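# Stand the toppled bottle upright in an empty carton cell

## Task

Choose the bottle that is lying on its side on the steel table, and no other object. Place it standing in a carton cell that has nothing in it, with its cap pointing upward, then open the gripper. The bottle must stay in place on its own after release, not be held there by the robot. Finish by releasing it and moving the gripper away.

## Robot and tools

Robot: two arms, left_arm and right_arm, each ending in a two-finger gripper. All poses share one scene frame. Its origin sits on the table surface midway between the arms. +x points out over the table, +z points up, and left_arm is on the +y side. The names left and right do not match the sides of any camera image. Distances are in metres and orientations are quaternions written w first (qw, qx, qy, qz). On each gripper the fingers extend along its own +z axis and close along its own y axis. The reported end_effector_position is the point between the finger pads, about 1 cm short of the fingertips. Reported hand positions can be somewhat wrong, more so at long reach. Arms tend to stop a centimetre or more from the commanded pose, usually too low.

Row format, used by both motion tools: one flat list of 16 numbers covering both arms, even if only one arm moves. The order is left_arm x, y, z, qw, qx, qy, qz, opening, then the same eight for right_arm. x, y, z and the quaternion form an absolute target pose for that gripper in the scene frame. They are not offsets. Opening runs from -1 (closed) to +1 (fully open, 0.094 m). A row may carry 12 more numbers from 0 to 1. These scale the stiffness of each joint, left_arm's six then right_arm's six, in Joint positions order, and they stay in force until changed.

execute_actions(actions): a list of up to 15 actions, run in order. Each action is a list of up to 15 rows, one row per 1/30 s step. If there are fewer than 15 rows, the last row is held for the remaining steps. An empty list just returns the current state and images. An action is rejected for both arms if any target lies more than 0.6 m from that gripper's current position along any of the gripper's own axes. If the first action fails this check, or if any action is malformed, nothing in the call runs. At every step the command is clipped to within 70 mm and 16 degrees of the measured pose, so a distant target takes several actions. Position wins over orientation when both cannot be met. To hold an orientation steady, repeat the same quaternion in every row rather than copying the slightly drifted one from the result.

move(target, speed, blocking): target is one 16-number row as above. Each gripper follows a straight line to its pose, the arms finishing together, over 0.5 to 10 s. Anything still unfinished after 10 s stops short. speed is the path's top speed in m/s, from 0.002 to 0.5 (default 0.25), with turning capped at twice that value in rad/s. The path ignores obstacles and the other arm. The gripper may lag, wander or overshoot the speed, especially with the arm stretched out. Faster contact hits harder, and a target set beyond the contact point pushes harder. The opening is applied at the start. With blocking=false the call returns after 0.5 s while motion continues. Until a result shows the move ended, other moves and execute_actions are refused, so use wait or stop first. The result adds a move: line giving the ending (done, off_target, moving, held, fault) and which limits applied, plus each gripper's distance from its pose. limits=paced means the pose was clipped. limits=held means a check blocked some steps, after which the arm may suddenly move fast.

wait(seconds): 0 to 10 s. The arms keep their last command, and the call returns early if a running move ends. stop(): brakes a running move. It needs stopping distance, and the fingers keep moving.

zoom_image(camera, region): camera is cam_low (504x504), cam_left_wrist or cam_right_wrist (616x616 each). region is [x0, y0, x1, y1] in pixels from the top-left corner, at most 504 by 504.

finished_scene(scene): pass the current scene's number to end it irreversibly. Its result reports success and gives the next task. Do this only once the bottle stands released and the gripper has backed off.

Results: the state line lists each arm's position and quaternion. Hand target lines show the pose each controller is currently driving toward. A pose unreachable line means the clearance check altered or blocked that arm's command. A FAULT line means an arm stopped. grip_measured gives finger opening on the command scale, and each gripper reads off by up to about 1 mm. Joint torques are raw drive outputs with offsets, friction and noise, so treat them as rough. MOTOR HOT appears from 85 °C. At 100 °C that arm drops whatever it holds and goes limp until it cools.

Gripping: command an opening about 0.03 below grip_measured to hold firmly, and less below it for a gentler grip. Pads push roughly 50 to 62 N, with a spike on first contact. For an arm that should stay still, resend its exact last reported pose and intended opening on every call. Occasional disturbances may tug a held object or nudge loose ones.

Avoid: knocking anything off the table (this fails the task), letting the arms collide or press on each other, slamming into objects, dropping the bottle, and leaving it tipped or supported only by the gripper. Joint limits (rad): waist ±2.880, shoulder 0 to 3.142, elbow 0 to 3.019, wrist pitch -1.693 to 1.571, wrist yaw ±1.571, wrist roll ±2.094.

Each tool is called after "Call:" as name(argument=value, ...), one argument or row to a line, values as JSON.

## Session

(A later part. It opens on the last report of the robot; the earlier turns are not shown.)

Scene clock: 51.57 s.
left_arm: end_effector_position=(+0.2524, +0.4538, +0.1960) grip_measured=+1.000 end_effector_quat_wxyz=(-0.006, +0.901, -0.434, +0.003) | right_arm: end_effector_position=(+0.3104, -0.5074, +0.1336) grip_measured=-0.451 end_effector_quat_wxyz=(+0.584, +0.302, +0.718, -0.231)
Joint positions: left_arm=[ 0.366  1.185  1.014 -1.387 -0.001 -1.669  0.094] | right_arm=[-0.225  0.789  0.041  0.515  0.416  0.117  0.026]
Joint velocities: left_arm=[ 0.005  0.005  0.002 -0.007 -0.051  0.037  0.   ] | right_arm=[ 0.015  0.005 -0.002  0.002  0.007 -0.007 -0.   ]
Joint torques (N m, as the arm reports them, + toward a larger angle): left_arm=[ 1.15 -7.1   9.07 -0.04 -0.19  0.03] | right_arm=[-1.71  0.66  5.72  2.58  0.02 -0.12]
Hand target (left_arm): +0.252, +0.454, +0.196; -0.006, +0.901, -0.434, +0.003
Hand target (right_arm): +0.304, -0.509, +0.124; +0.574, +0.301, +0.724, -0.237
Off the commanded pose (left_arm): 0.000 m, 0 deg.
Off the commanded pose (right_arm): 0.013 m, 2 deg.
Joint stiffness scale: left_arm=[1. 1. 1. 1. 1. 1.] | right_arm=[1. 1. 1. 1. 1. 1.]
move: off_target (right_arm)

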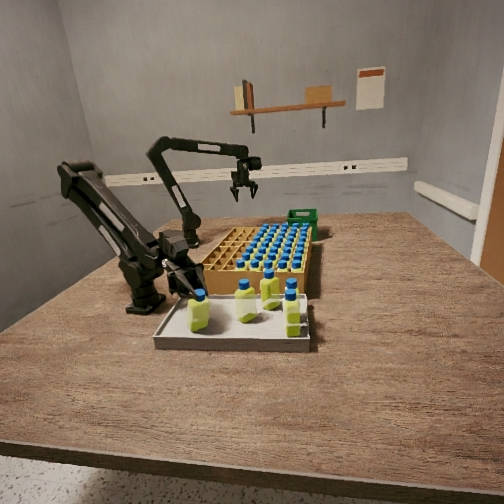

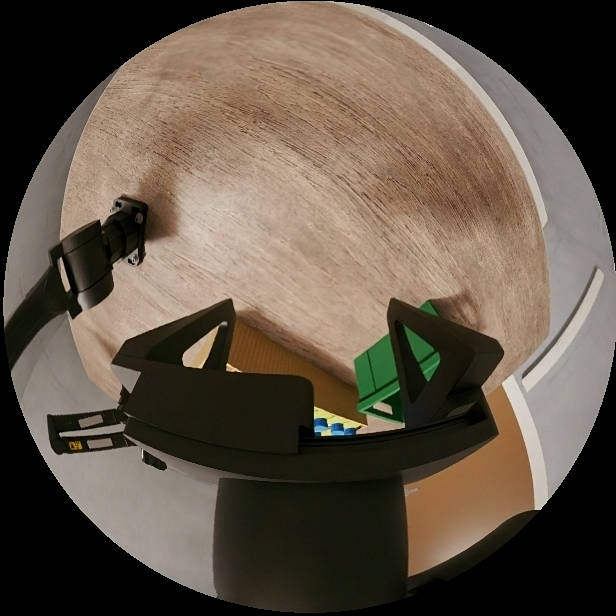

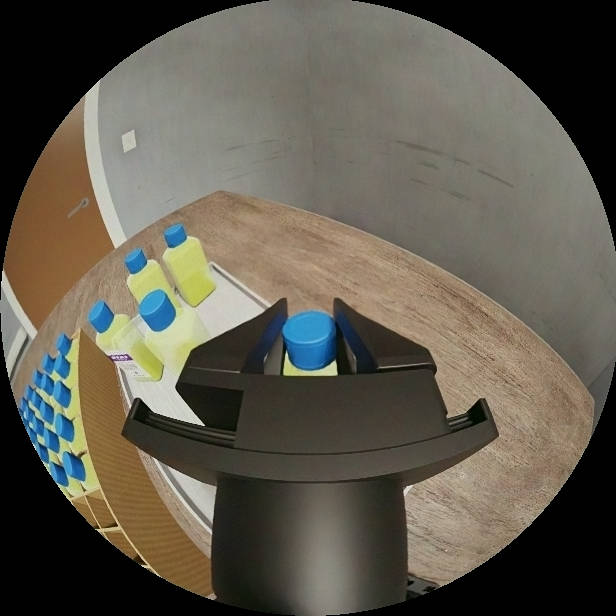

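Call:
execute_actions(
  actions=[
    [[0.2524,0.4538,0.196,-0.006,0.901,-0.434,0.003,1,0.305,-0.51,0.114,0.575,0.3,0.724,-0.238,-0.485]],
    [[0.2524,0.4538,0.196,-0.006,0.901,-0.434,0.003,1,0.305,-0.51,0.118,0.575,0.3,0.724,-0.238,0.3]],
  ],
)

Call:
move(
  target=[0.2524,0.4538,0.196,-0.006,0.901,-0.434,0.003,1,0.305,-0.505,0.15,0.08,0.381,0.92,-0.033,0.4],
)

Scene clock: 56.37 s.
left_arm: end_effector_position=(+0.2524, +0.4538, +0.1960) grip_measured=+1.000 end_effector_quat_wxyz=(-0.006, +0.901, -0.434, +0.003) | right_arm: end_effector_position=(+0.3105, -0.5088, +0.1261) grip_measured=+0.298 end_effector_quat_wxyz=(+0.586, +0.300, +0.716, -0.232)
Joint positions: left_arm=[ 0.366  1.185  1.014 -1.387 -0.001 -1.669  0.094] | right_arm=[-0.233  0.87   0.026  0.617  0.408  0.111  0.061]
Joint velocities: left_arm=[-0.015 -0.015 -0.002 -0.012 -0.066  0.037  0.   ] | right_arm=[ 0.005  0.005  0.012  0.012 -0.066 -0.081  0.002]
Joint torques (N m, as the arm reports them, + toward a larger angle): left_arm=[ 1.31 -6.86  9.01 -0.02 -0.17  0.01] | right_arm=[-1.19 -0.71  5.51  1.71  0.   -0.09]
Hand target (left_arm): +0.252, +0.454, +0.196; -0.006, +0.901, -0.434, +0.003
Hand target (right_arm): +0.305, -0.510, +0.118; +0.575, +0.300, +0.723, -0.237
Off the commanded pose (left_arm): 0.000 m, 0 deg.
Off the commanded pose (right_arm): 0.010 m, 2 deg.
Joint stiffness scale: left_arm=[1. 1. 1. 1. 1. 1.] | right_arm=[1. 1. 1. 1. 1. 1.]

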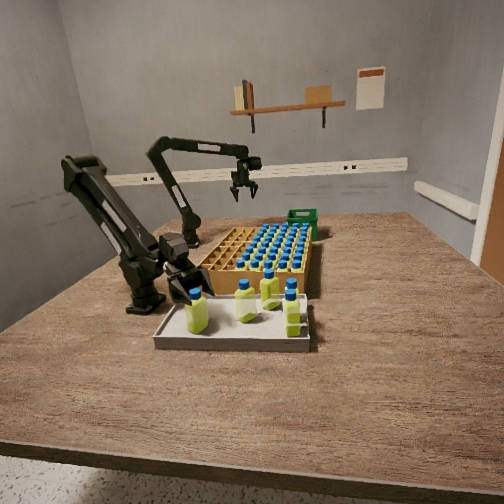

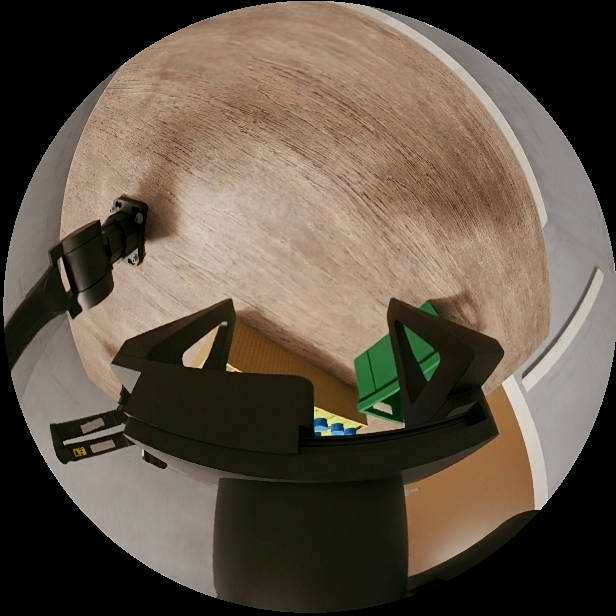

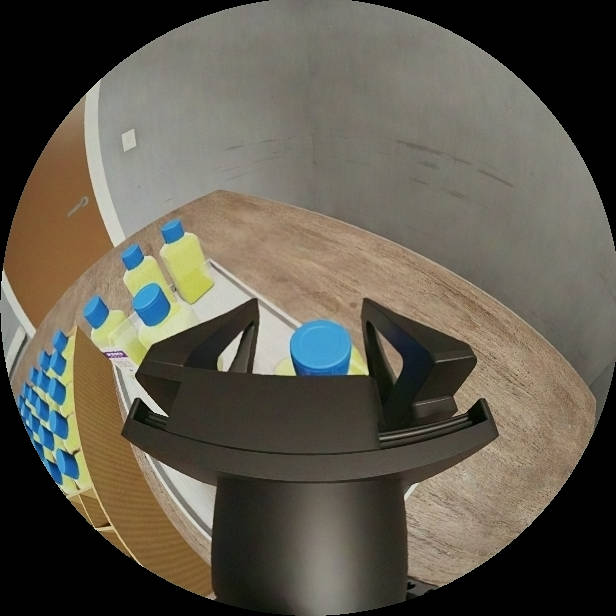

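Scene clock: 59.17 s.
left_arm: end_effector_position=(+0.2524, +0.4538, +0.1960) grip_measured=+1.000 end_effector_quat_wxyz=(-0.006, +0.901, -0.434, +0.003) | right_arm: end_effector_position=(+0.2912, -0.4911, +0.1377) grip_measured=+0.398 end_effector_quat_wxyz=(+0.071, +0.380, +0.922, -0.020)
Joint positions: left_arm=[ 0.366  1.185  1.014 -1.387 -0.001 -1.669  0.094] | right_arm=[-0.425  1.042  0.748 -1.129  0.017  0.232  0.066]
Joint velocities: left_arm=[ 0.005 -0.005 -0.007 -0.007  0.007 -0.051  0.   ] | right_arm=[-0.015  0.005 -0.022 -0.007 -0.022 -0.051 -0.   ]
Joint torques (N m, as the arm reports them, + toward a larger angle): left_arm=[ 1.45 -7.15  9.01  0.02 -0.2   0.  ] | right_arm=[-1.63 -4.54 11.39  0.34  0.   -0.14]
Hand target (left_arm): +0.252, +0.454, +0.196; -0.006, +0.901, -0.434, +0.003
Hand target (right_arm): +0.302, -0.502, +0.153; +0.084, +0.379, +0.921, -0.022
Off the commanded pose (left_arm): 0.000 m, 0 deg.
Off the commanded pose (right_arm): 0.023 m, 2 deg.
Joint stiffness scale: left_arm=[1. 1. 1. 1. 1. 1.] | right_arm=[1. 1. 1. 1. 1. 1.]
move: off_target (right_arm)

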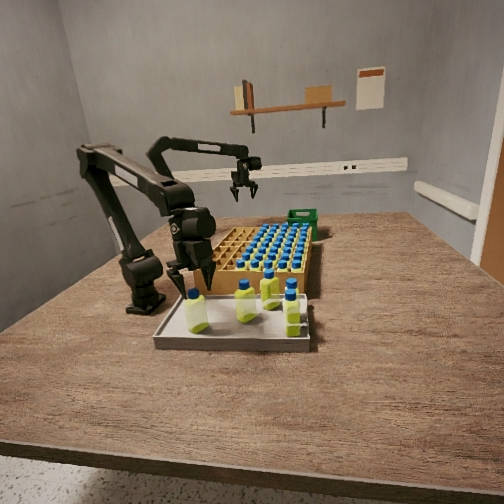

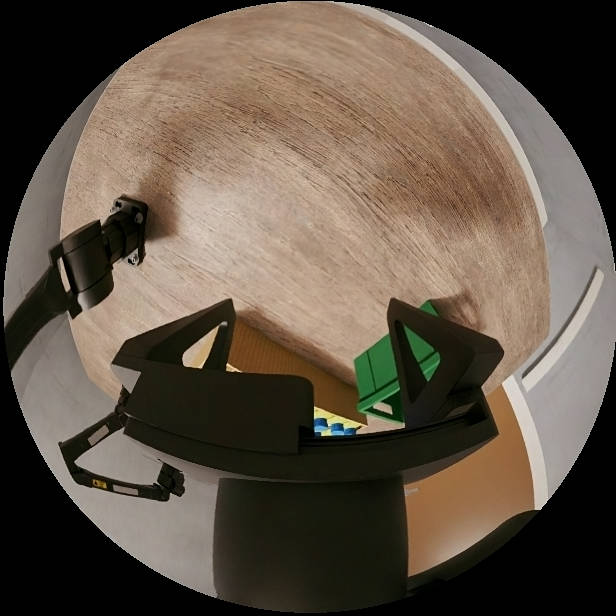

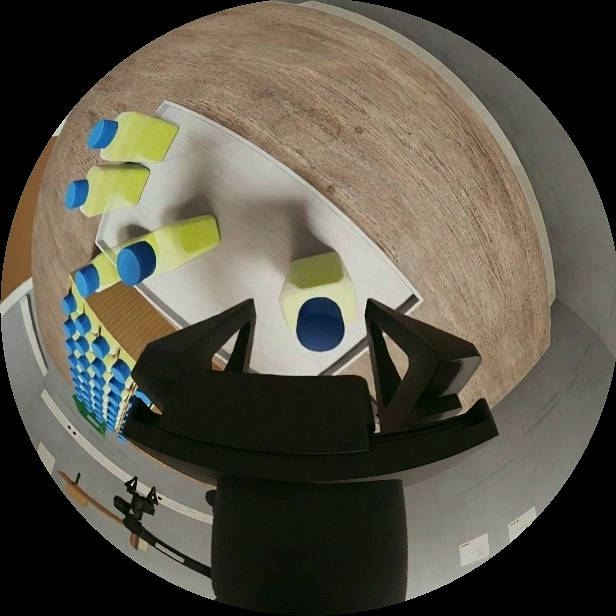

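Call:
move(
  target=[0.2524,0.4538,0.196,-0.006,0.901,-0.434,0.003,1,0.281,-0.492,0.112,0.083,0.316,0.945,-0.028,0.4],
  speed=0.05,
)

Scene clock: 63.27 s.
left_arm: end_effector_position=(+0.2524, +0.4538, +0.1960) grip_measured=+1.000 end_effector_quat_wxyz=(-0.006, +0.901, -0.434, +0.003) | right_arm: end_effector_position=(+0.2846, -0.4897, +0.1125) grip_measured=+0.398 end_effector_quat_wxyz=(+0.076, +0.318, +0.945, -0.026)
Joint positions: left_arm=[ 0.366  1.185  1.014 -1.387 -0.001 -1.669  0.094] | right_arm=[-0.433  1.04   0.675 -1.045  0.017  0.093  0.066]
Joint velocities: left_arm=[ 0.024 -0.015  0.037 -0.012 -0.051  0.095  0.   ] | right_arm=[ 0.005 -0.005 -0.022  0.002 -0.066 -0.007  0.   ]
Joint torques (N m, as the arm reports them, + toward a larger angle): left_arm=[ 1.08 -6.94  8.95 -0.01 -0.17 -0.01] | right_arm=[-1.07 -4.98  6.57  1.1  -0.08 -0.16]
Hand target (left_arm): +0.252, +0.454, +0.196; -0.006, +0.901, -0.434, +0.003
Hand target (right_arm): +0.281, -0.492, +0.112; +0.083, +0.316, +0.945, -0.028
Off the commanded pose (left_arm): 0.000 m, 0 deg.
Off the commanded pose (right_arm): 0.004 m, 1 deg.
Joint stiffness scale: left_arm=[1. 1. 1. 1. 1. 1.] | right_arm=[1. 1. 1. 1. 1. 1.]
move: done

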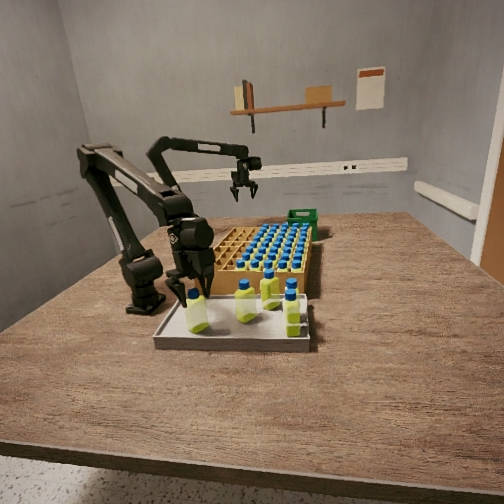

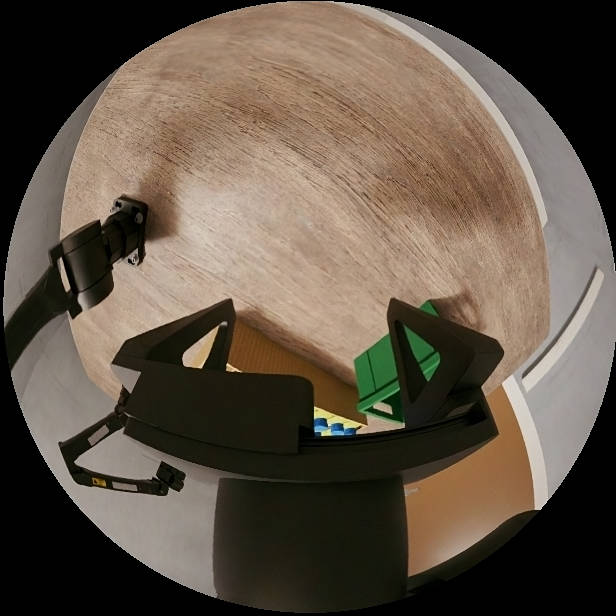

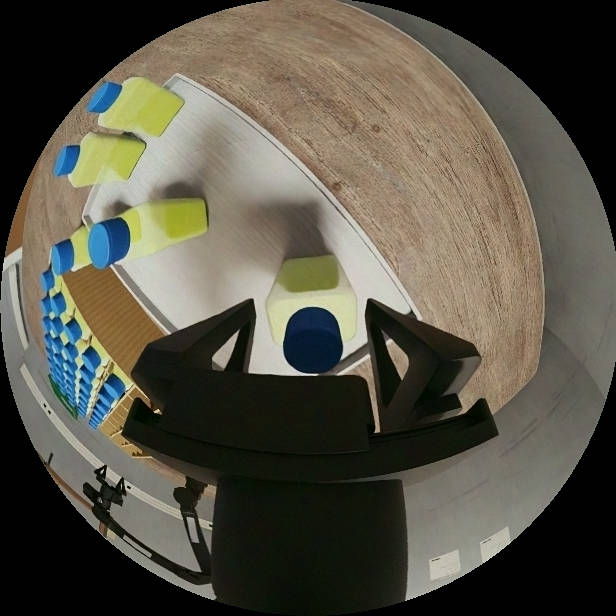

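Call:
execute_actions(
  actions=[
    [[0.2524,0.4538,0.196,-0.006,0.901,-0.434,0.003,1,0.276,-0.488,0.125,0.083,0.283,0.955,-0.025,0.2]],
    [[0.2524,0.4538,0.196,-0.006,0.901,-0.434,0.003,1,0.276,-0.488,0.125,0.083,0.283,0.955,-0.025,-0.49]],
    [[0.2524,0.4538,0.196,-0.006,0.901,-0.434,0.003,1,0.276,-0.488,0.125,0.083,0.283,0.955,-0.025,-0.49]],
  ],
)

Scene clock: 67.63 s.
left_arm: end_effector_position=(+0.2524, +0.4538, +0.1960) grip_measured=+1.000 end_effector_quat_wxyz=(-0.006, +0.901, -0.434, +0.003) | right_arm: end_effector_position=(+0.2798, -0.4863, +0.1272) grip_measured=-0.452 end_effector_quat_wxyz=(+0.089, +0.284, +0.954, -0.026)
Joint positions: left_arm=[ 0.366  1.185  1.014 -1.387 -0.001 -1.669  0.094] | right_arm=[-0.441  0.985  0.68  -1.08   0.003  0.015  0.026]
Joint velocities: left_arm=[-0.024  0.005 -0.002 -0.002  0.007 -0.066  0.   ] | right_arm=[ 0.005 -0.005 -0.002  0.002  0.051 -0.037 -0.   ]
Joint torques (N m, as the arm reports them, + toward a larger angle): left_arm=[ 0.95 -7.12  9.11 -0.04 -0.19 -0.01] | right_arm=[-1.48 -3.43  7.43  0.56 -0.1  -0.2 ]
Hand target (left_arm): +0.252, +0.454, +0.196; -0.006, +0.901, -0.434, +0.003
Hand target (right_arm): +0.276, -0.488, +0.125; +0.083, +0.283, +0.955, -0.025
Off the commanded pose (left_arm): 0.000 m, 0 deg.
Off the commanded pose (right_arm): 0.005 m, 1 deg.
Joint stiffness scale: left_arm=[1. 1. 1. 1. 1. 1.] | right_arm=[1. 1. 1. 1. 1. 1.]

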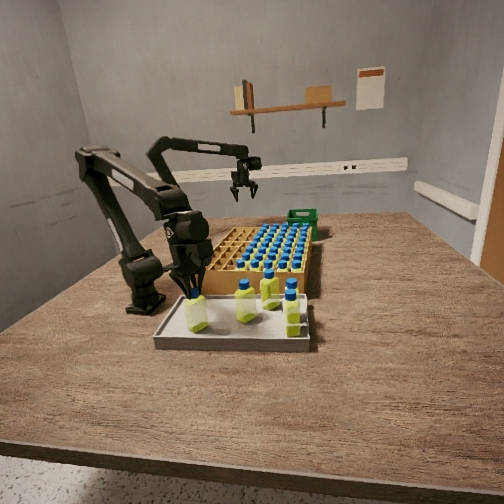

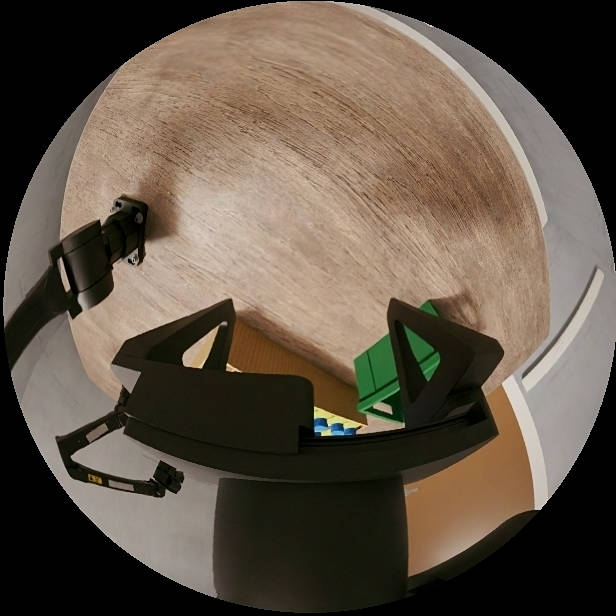

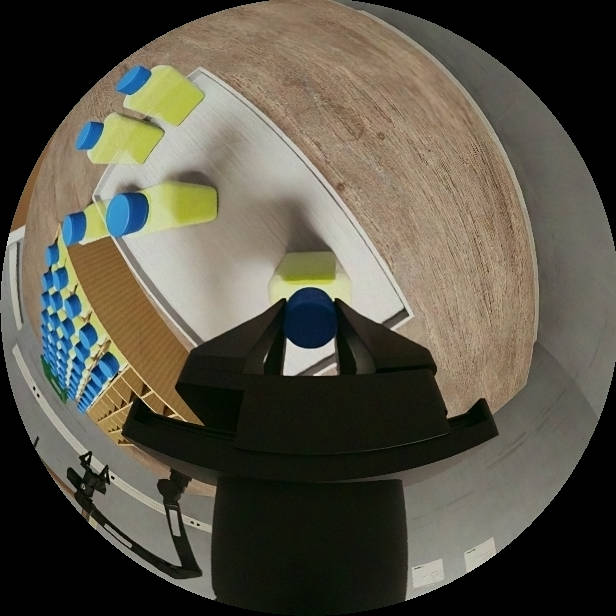

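Gripped and square.

Call:
move(
  target=[0.2524,0.4538,0.196,-0.006,0.901,-0.434,0.003,1,0.3,-0.42,0.275,0.095,0.1,0.99,-0.01,-0.49],
  speed=0.15,
)

Call:
move(
  target=[0.2524,0.4538,0.196,-0.006,0.901,-0.434,0.003,1,0.31,-0.18,0.255,0.095,0,0.995,0,-0.49],
  speed=0.15,
)

Call:
zoom_image(
  camera="cam_right_wrist",
  region=[190,150,430,360],
)

Call:
zoom_image(
  camera="cam_low",
  region=[150,150,310,310],
)

Scene clock: 73.03 s.
left_arm: end_effector_position=(+0.2524, +0.4538, +0.1960) grip_measured=+1.000 end_effector_quat_wxyz=(-0.006, +0.901, -0.434, +0.003) | right_arm: end_effector_position=(+0.2891, -0.4220, +0.2476) grip_measured=-0.452 end_effector_quat_wxyz=(+0.065, +0.115, +0.991, -0.006)
Joint positions: left_arm=[ 0.366  1.185  1.014 -1.387 -0.001 -1.669  0.094] | right_arm=[-0.223  0.919  0.968 -1.491 -0.018 -0.115  0.026]
Joint velocities: left_arm=[-0.005 -0.005 -0.017 -0.002  0.051 -0.037  0.   ] | right_arm=[-0.015 -0.005  0.002 -0.012  0.11  -0.051  0.   ]
Joint torques (N m, as the arm reports them, + toward a larger angle): left_arm=[ 0.93 -7.23  9.16  0.03 -0.19  0.  ] | right_arm=[ 0.55 -4.45 12.01  0.42  0.01 -0.15]
Hand target (left_arm): +0.252, +0.454, +0.196; -0.006, +0.901, -0.434, +0.003
Hand target (right_arm): +0.298, -0.422, +0.274; +0.094, +0.100, +0.990, -0.012
Off the commanded pose (left_arm): 0.000 m, 0 deg.
Off the commanded pose (right_arm): 0.030 m, 4 deg.
Joint stiffness scale: left_arm=[1. 1. 1. 1. 1. 1.] | right_arm=[1. 1. 1. 1. 1. 1.]
move: off_target (right_arm)

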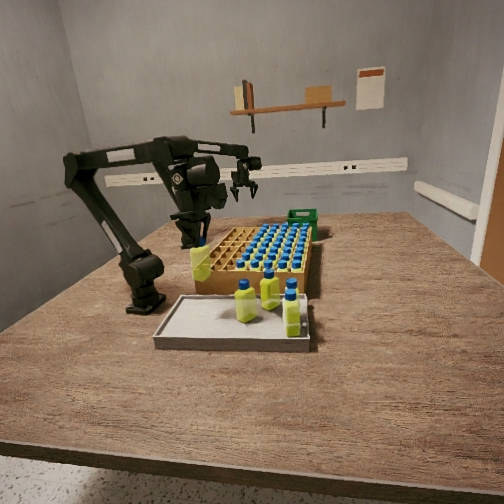

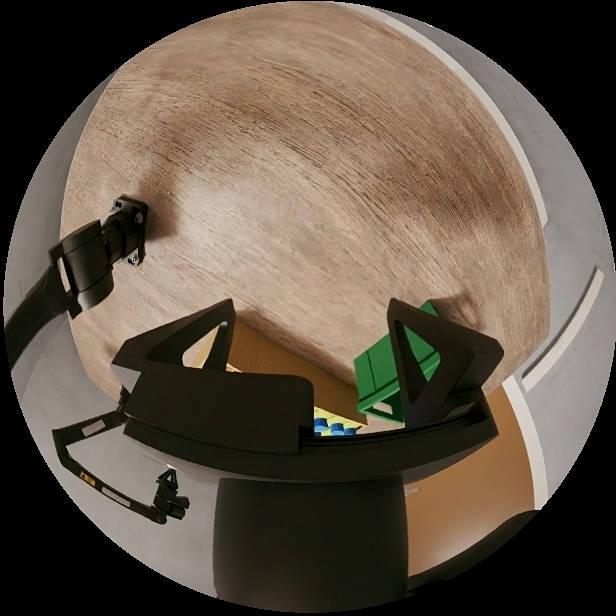

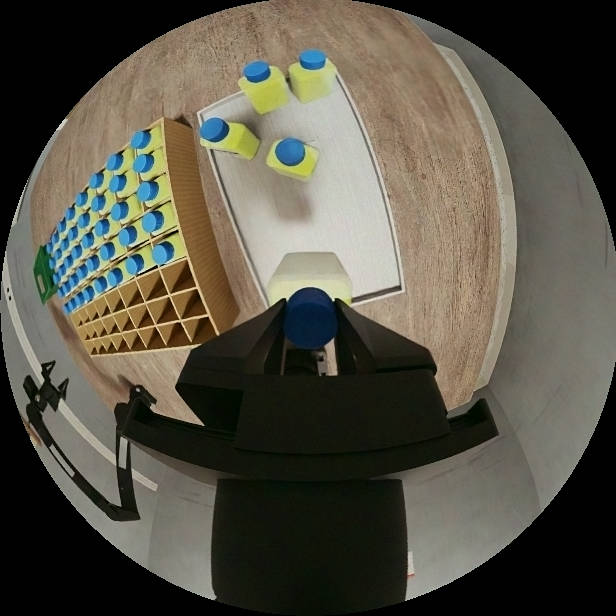

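Scene clock: 75.13 s.
left_arm: end_effector_position=(+0.2524, +0.4538, +0.1960) grip_measured=+1.000 end_effector_quat_wxyz=(-0.006, +0.901, -0.434, +0.003) | right_arm: end_effector_position=(+0.2896, -0.1993, +0.2320) grip_measured=-0.452 end_effector_quat_wxyz=(+0.066, -0.009, +0.997, -0.026)
Joint positions: left_arm=[ 0.366  1.185  1.014 -1.387 -0.001 -1.669  0.094] | right_arm=[ 0.706  1.01   0.98  -1.457  0.115  0.559  0.026]
Joint velocities: left_arm=[-0.015 -0.015  0.007  0.002  0.022 -0.066  0.   ] | right_arm=[-0.015 -0.005 -0.007  0.007 -0.095  0.037 -0.   ]
Joint torques (N m, as the arm reports them, + toward a larger angle): left_arm=[ 1.51 -7.    9.08  0.02 -0.19  0.01] | right_arm=[ 0.26 -4.1  12.55  0.99  0.39  0.18]
Hand target (left_arm): +0.252, +0.454, +0.196; -0.006, +0.901, -0.434, +0.003
Hand target (right_arm): +0.305, -0.188, +0.255; +0.094, -0.001, +0.996, -0.009
Off the commanded pose (left_arm): 0.000 m, 0 deg.
Off the commanded pose (right_arm): 0.036 m, 5 deg.
Joint stiffness scale: left_arm=[1. 1. 1. 1. 1. 1.] | right_arm=[1. 1. 1. 1. 1. 1.]
move: off_target (right_arm)

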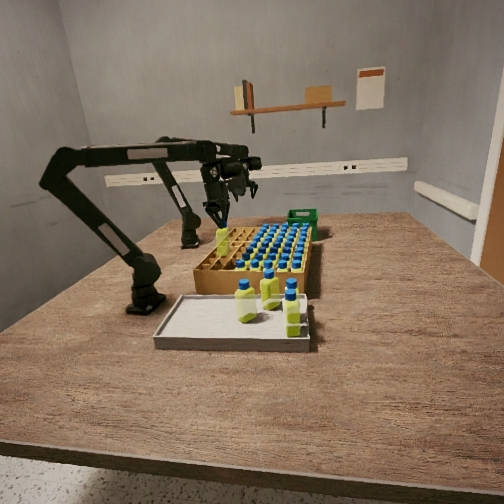

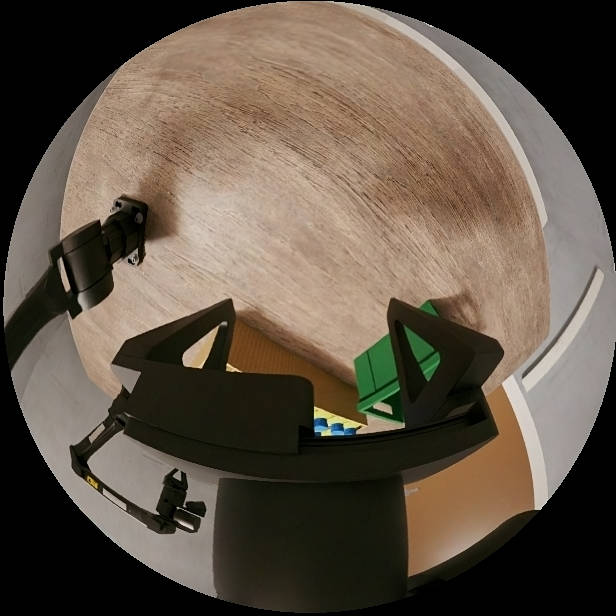

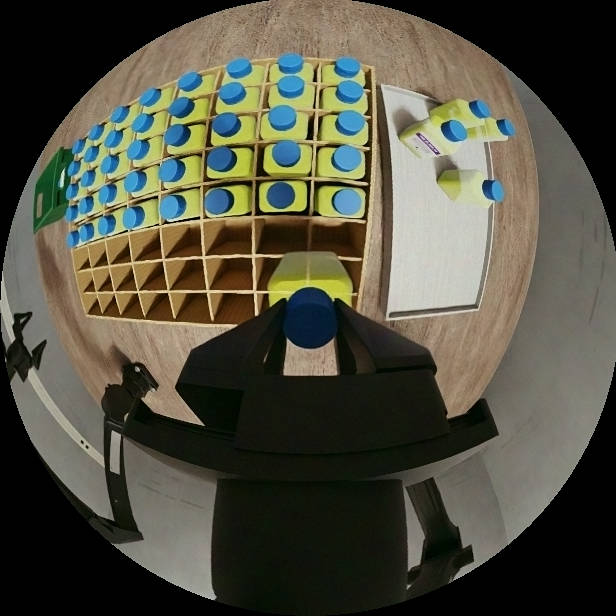

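Region (190, 150, 430, 360) of cam_right_wrist's 616x616 image, scaled by 2.100, with more detail than that image has; it fills the top 441 rows of this view, and the rest is white.

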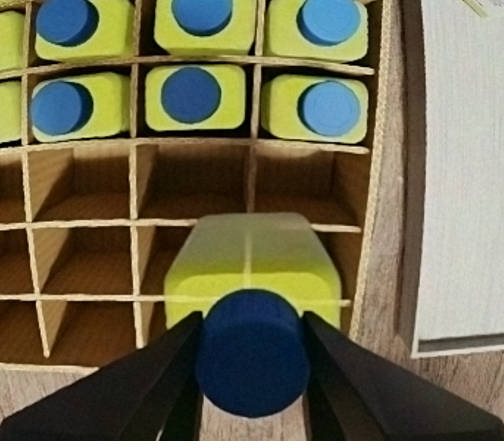

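Region (150, 150, 310, 310) of cam_low's 504x504 image, scaled by 3.150, with more detail than that image has.

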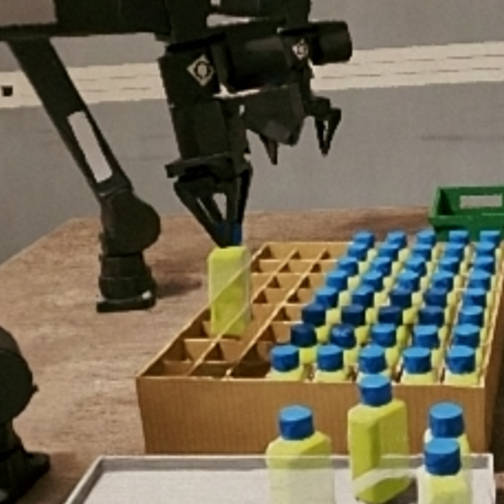

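Call:
move(
  target=[0.2524,0.4538,0.196,-0.006,0.901,-0.434,0.003,1,0.282,-0.16,0.222,0.08,0.01,0.997,0,-0.49],
  speed=0.05,
)

Call:
zoom_image(
  camera="cam_right_wrist",
  region=[190,150,430,360],
)

Scene clock: 80.00 s.
left_arm: end_effector_position=(+0.2524, +0.4538, +0.1960) grip_measured=+1.000 end_effector_quat_wxyz=(-0.006, +0.901, -0.434, +0.003) | right_arm: end_effector_position=(+0.2818, -0.1657, +0.2289) grip_measured=-0.452 end_effector_quat_wxyz=(+0.085, +0.006, +0.996, -0.000)
Joint positions: left_arm=[ 0.366  1.185  1.014 -1.387 -0.001 -1.669  0.094] | right_arm=[ 0.812  1.011  0.97  -1.399  0.109  0.695  0.026]
Joint velocities: left_arm=[-0.015 -0.015  0.012  0.007 -0.081  0.007  0.   ] | right_arm=[ 0.015 -0.005  0.002  0.002 -0.081  0.081  0.   ]
Joint torques (N m, as the arm reports them, + toward a larger angle): left_arm=[ 1.28 -6.73  9.03  0.01 -0.19  0.02] | right_arm=[-0.32 -4.34  7.55  1.11  0.22  0.17]
Hand target (left_arm): +0.252, +0.454, +0.196; -0.006, +0.901, -0.434, +0.003
Hand target (right_arm): +0.282, -0.161, +0.222; +0.081, +0.010, +0.997, -0.002
Off the commanded pose (left_arm): 0.000 m, 0 deg.
Off the commanded pose (right_arm): 0.009 m, 1 deg.
Joint stiffness scale: left_arm=[1. 1. 1. 1. 1. 1.] | right_arm=[1. 1. 1. 1. 1. 1.]
move: done

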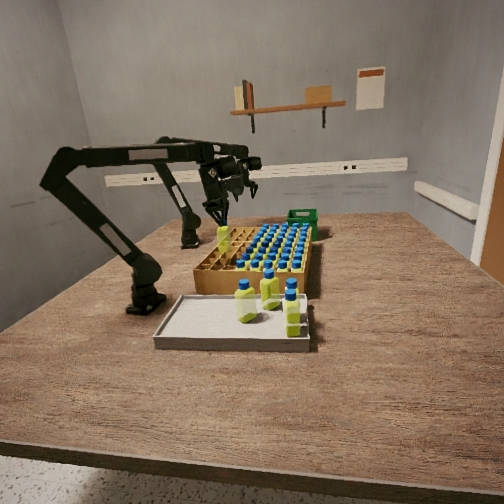

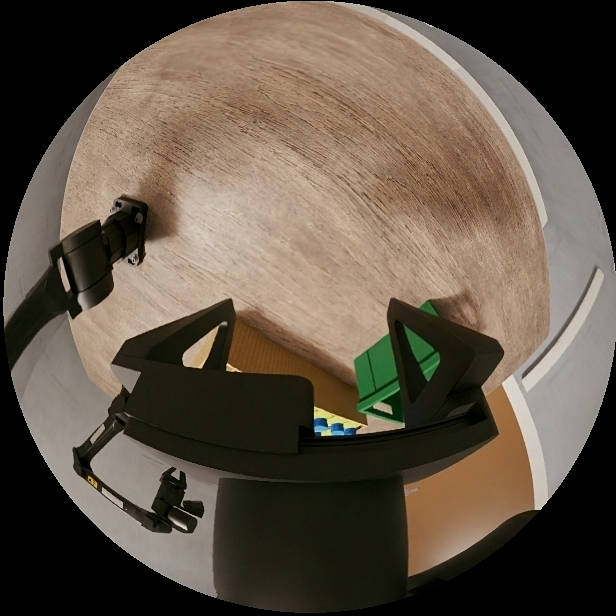

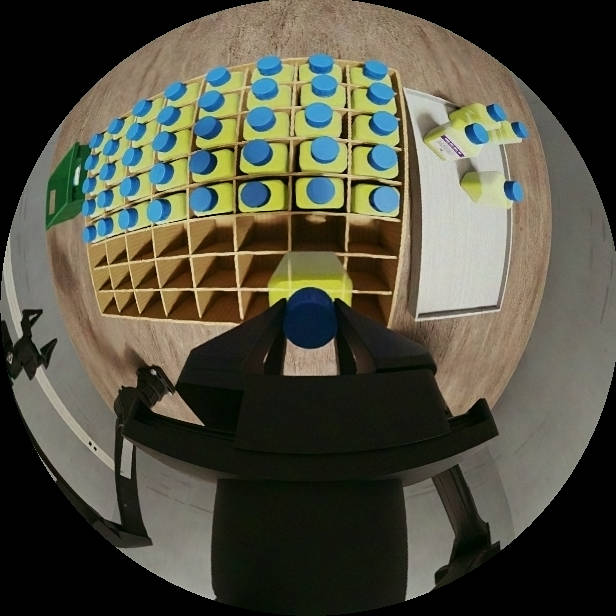

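Region (190, 150, 430, 360) of cam_right_wrist's 616x616 image, scaled by 2.100, with more detail than that image has; it fills the top 441 rows of this view, and the rest is white.

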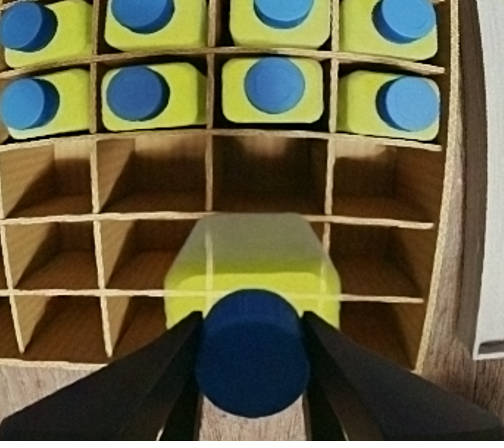

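Call:
move(
  target=[0.2524,0.4538,0.196,-0.006,0.901,-0.434,0.003,1,0.275,-0.18,0.206,0.078,0.018,0.997,0,-0.49],
  speed=0.03,
)

Call:
zoom_image(
  camera="cam_right_wrist",
  region=[190,150,430,360],
)

Call:
zoom_image(
  camera="cam_low",
  region=[170,190,270,290],
)

Scene clock: 84.37 s.
left_arm: end_effector_position=(+0.2524, +0.4538, +0.1960) grip_measured=+1.000 end_effector_quat_wxyz=(-0.006, +0.901, -0.434, +0.003) | right_arm: end_effector_position=(+0.2734, -0.1768, +0.2033) grip_measured=-0.452 end_effector_quat_wxyz=(+0.069, +0.015, +0.998, -0.008)
Joint positions: left_arm=[ 0.366  1.185  1.014 -1.387 -0.001 -1.669  0.094] | right_arm=[ 0.795  1.002  0.9   -1.372  0.099  0.698  0.026]
Joint velocities: left_arm=[-0.015 -0.005 -0.022 -0.002 -0.022  0.051  0.   ] | right_arm=[-0.015 -0.005  0.007  0.012  0.007 -0.022 -0.   ]
Joint torques (N m, as the arm reports them, + toward a larger angle): left_arm=[ 1.24 -6.77  9.    0.04 -0.18  0.02] | right_arm=[-1.5  -5.88  7.48  1.21  0.1  -0.07]
Hand target (left_arm): +0.252, +0.454, +0.196; -0.006, +0.901, -0.434, +0.003
Hand target (right_arm): +0.275, -0.180, +0.206; +0.078, +0.018, +0.997, +0.000
Off the commanded pose (left_arm): 0.000 m, 0 deg.
Off the commanded pose (right_arm): 0.004 m, 1 deg.
Joint stiffness scale: left_arm=[1. 1. 1. 1. 1. 1.] | right_arm=[1. 1. 1. 1. 1. 1.]
move: done

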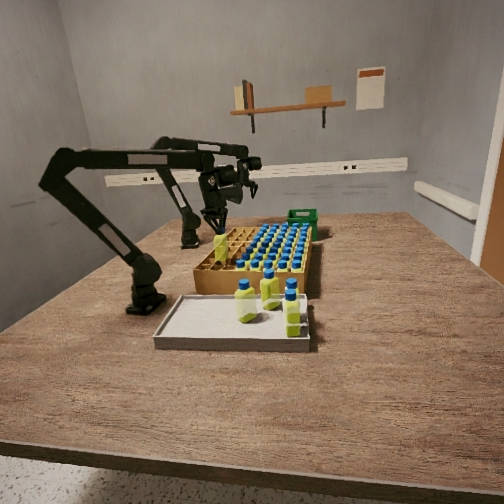

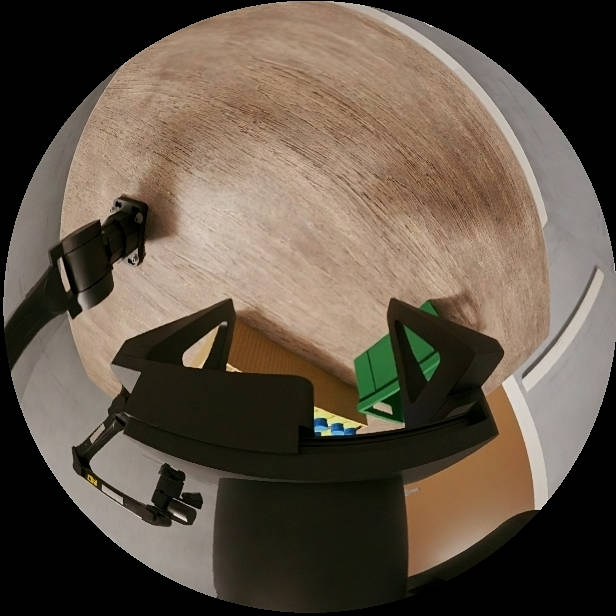

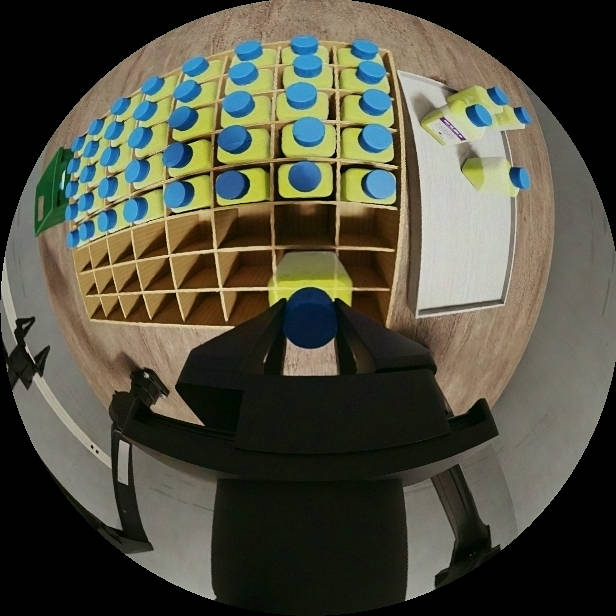

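Region (190, 150, 430, 360) of cam_right_wrist's 616x616 image, scaled by 2.100, with more detail than that image has; it fills the top 441 rows of this view, and the rest is white.

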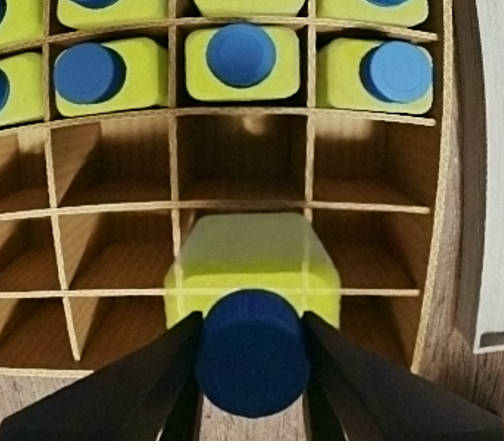

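Region (170, 190, 270, 290) of cam_low's 504x504 image, scaled by 5.040, with more detail than that image has.

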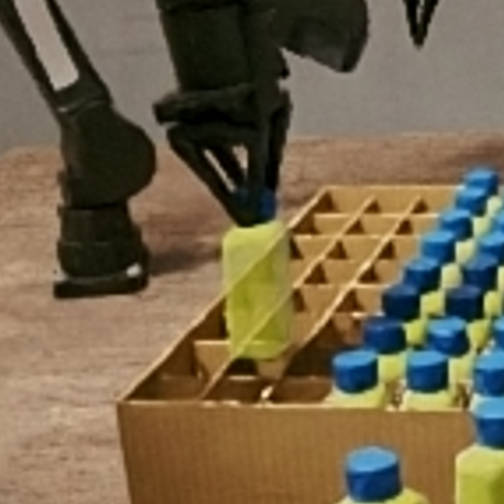

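Call:
move(
  target=[0.2524,0.4538,0.196,-0.006,0.901,-0.434,0.003,1,0.274,-0.169,0.197,0.078,0.018,0.997,0,-0.49],
  speed=0.02,
)

Call:
zoom_image(
  camera="cam_right_wrist",
  region=[190,150,430,360],
)

Scene clock: 88.20 s.
left_arm: end_effector_position=(+0.2524, +0.4538, +0.1960) grip_measured=+1.000 end_effector_quat_wxyz=(-0.006, +0.901, -0.434, +0.003) | right_arm: end_effector_position=(+0.2750, -0.1726, +0.1996) grip_measured=-0.452 end_effector_quat_wxyz=(+0.075, +0.016, +0.997, -0.002)
Joint positions: left_arm=[ 0.366  1.185  1.014 -1.387 -0.001 -1.669  0.094] | right_arm=[ 0.803  1.002  0.889 -1.345  0.099  0.707  0.026]
Joint velocities: left_arm=[ 0.005  0.005 -0.022  0.002 -0.022 -0.022  0.   ] | right_arm=[-0.005 -0.005  0.002  0.017  0.051 -0.022 -0.001]
Joint torques (N m, as the arm reports them, + toward a larger angle): left_arm=[ 1.35 -6.84  8.97 -0.01 -0.2  -0.01] | right_arm=[ 1.01 -4.4   7.13  1.12  0.28  0.14]
Hand target (left_arm): +0.252, +0.454, +0.196; -0.006, +0.901, -0.434, +0.003
Hand target (right_arm): +0.274, -0.169, +0.197; +0.078, +0.018, +0.997, -0.000
Off the commanded pose (left_arm): 0.000 m, 0 deg.
Off the commanded pose (right_arm): 0.005 m, 0 deg.
Joint stiffness scale: left_arm=[1. 1. 1. 1. 1. 1.] | right_arm=[1. 1. 1. 1. 1. 1.]
move: done

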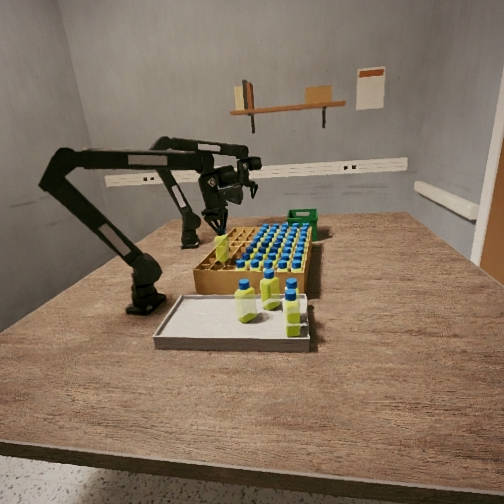

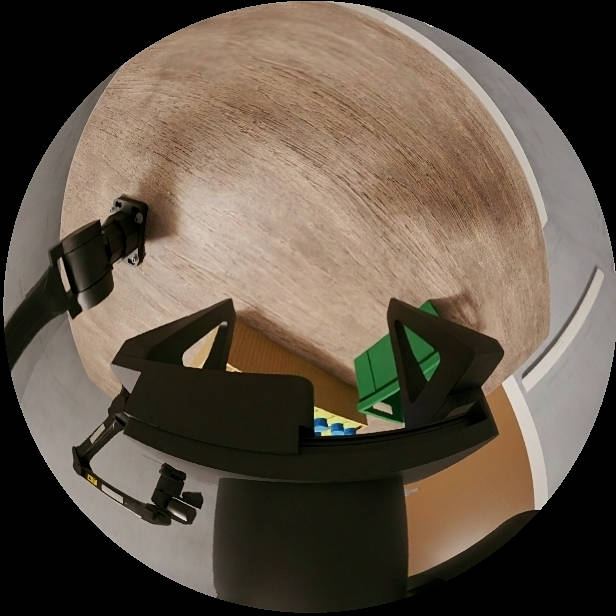

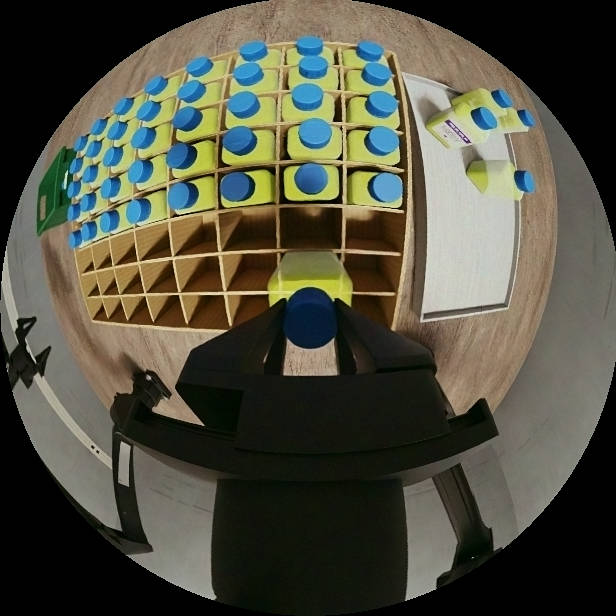

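Region (190, 150, 430, 360) of cam_right_wrist's 616x616 image, scaled by 2.100, with more detail than that image has; it fills the top 441 rows of this view, and the rest is white.

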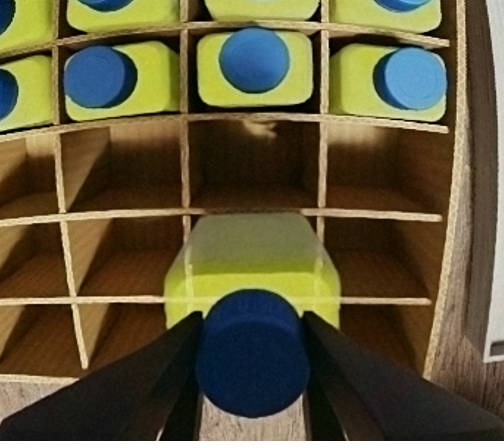

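y good; back 4 mm.

Call:
move(
  target=[0.2524,0.4538,0.196,-0.006,0.901,-0.434,0.003,1,0.268,-0.171,0.189,0.073,0.018,0.997,0,-0.49],
  speed=0.015,
)

Call:
zoom_image(
  camera="cam_right_wrist",
  region=[190,150,430,360],
)

Scene clock: 93.10 s.
left_arm: end_effector_position=(+0.2524, +0.4538, +0.1960) grip_measured=+1.000 end_effector_quat_wxyz=(-0.006, +0.901, -0.434, +0.003) | right_arm: end_effector_position=(+0.2702, -0.1750, +0.1895) grip_measured=-0.452 end_effector_quat_wxyz=(+0.068, +0.016, +0.998, -0.007)
Joint positions: left_arm=[ 0.366  1.185  1.014 -1.387 -0.001 -1.669  0.094] | right_arm=[ 0.806  1.002  0.864 -1.336  0.098  0.712  0.026]
Joint velocities: left_arm=[-0.015  0.005 -0.002  0.012 -0.037 -0.007  0.   ] | right_arm=[-0.005 -0.015 -0.012  0.037  0.037 -0.007 -0.   ]
Joint torques (N m, as the arm reports them, + toward a larger angle): left_arm=[ 1.36 -7.01  8.97  0.03 -0.19  0.02] | right_arm=[ 0.65 -5.65  6.99  0.94  0.07  0.16]
Hand target (left_arm): +0.252, +0.454, +0.196; -0.006, +0.901, -0.434, +0.003
Hand target (right_arm): +0.268, -0.171, +0.189; +0.073, +0.018, +0.997, -0.000
Off the commanded pose (left_arm): 0.000 m, 0 deg.
Off the commanded pose (right_arm): 0.005 m, 1 deg.
Joint stiffness scale: left_arm=[1. 1. 1. 1. 1. 1.] | right_arm=[1. 1. 1. 1. 1. 1.]
move: done

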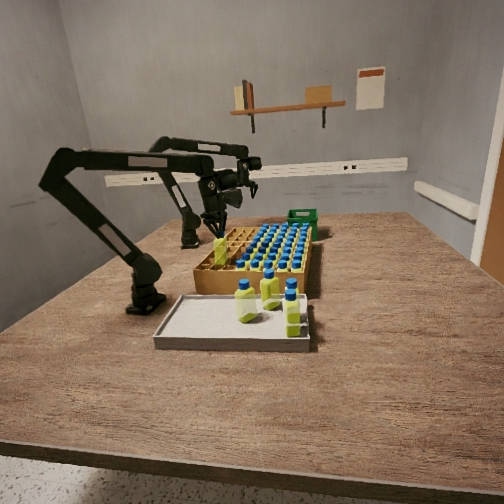

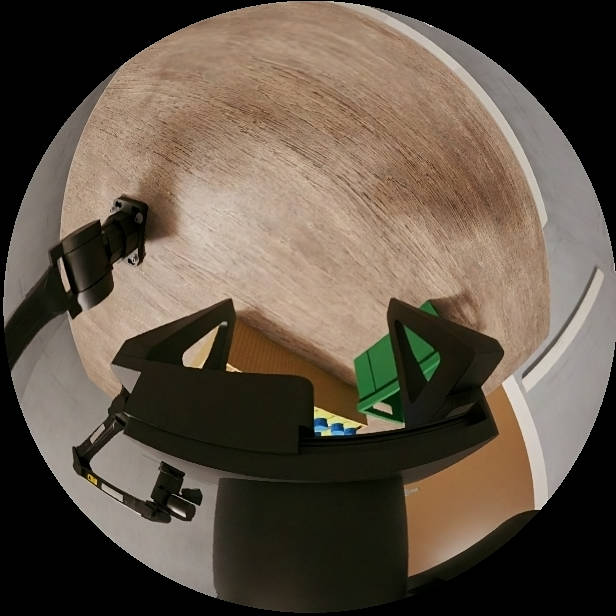

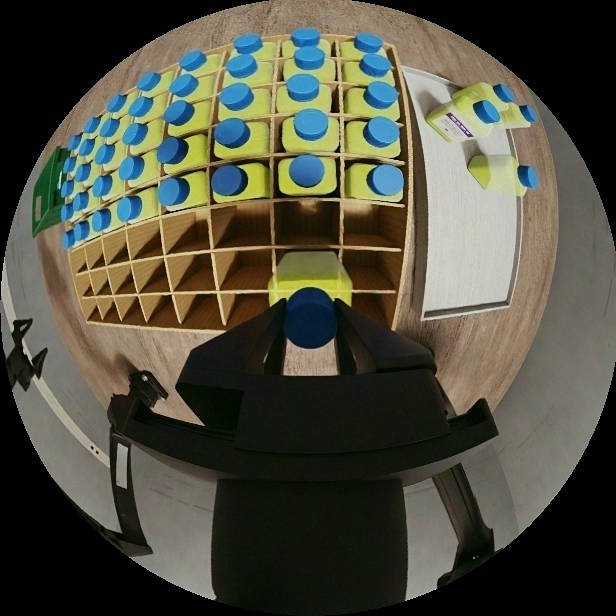

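Region (190, 150, 430, 360) of cam_right_wrist's 616x616 image, scaled by 2.100, with more detail than that image has; it fills the top 441 rows of this view, and the rest is white.

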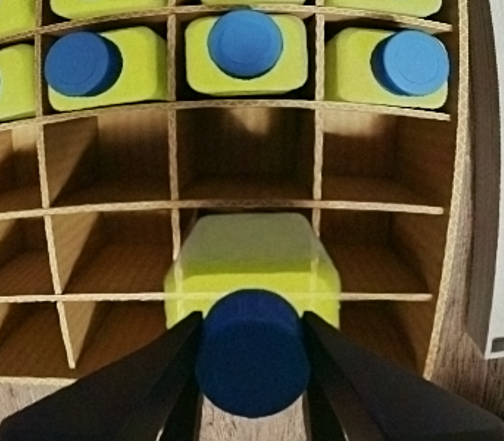

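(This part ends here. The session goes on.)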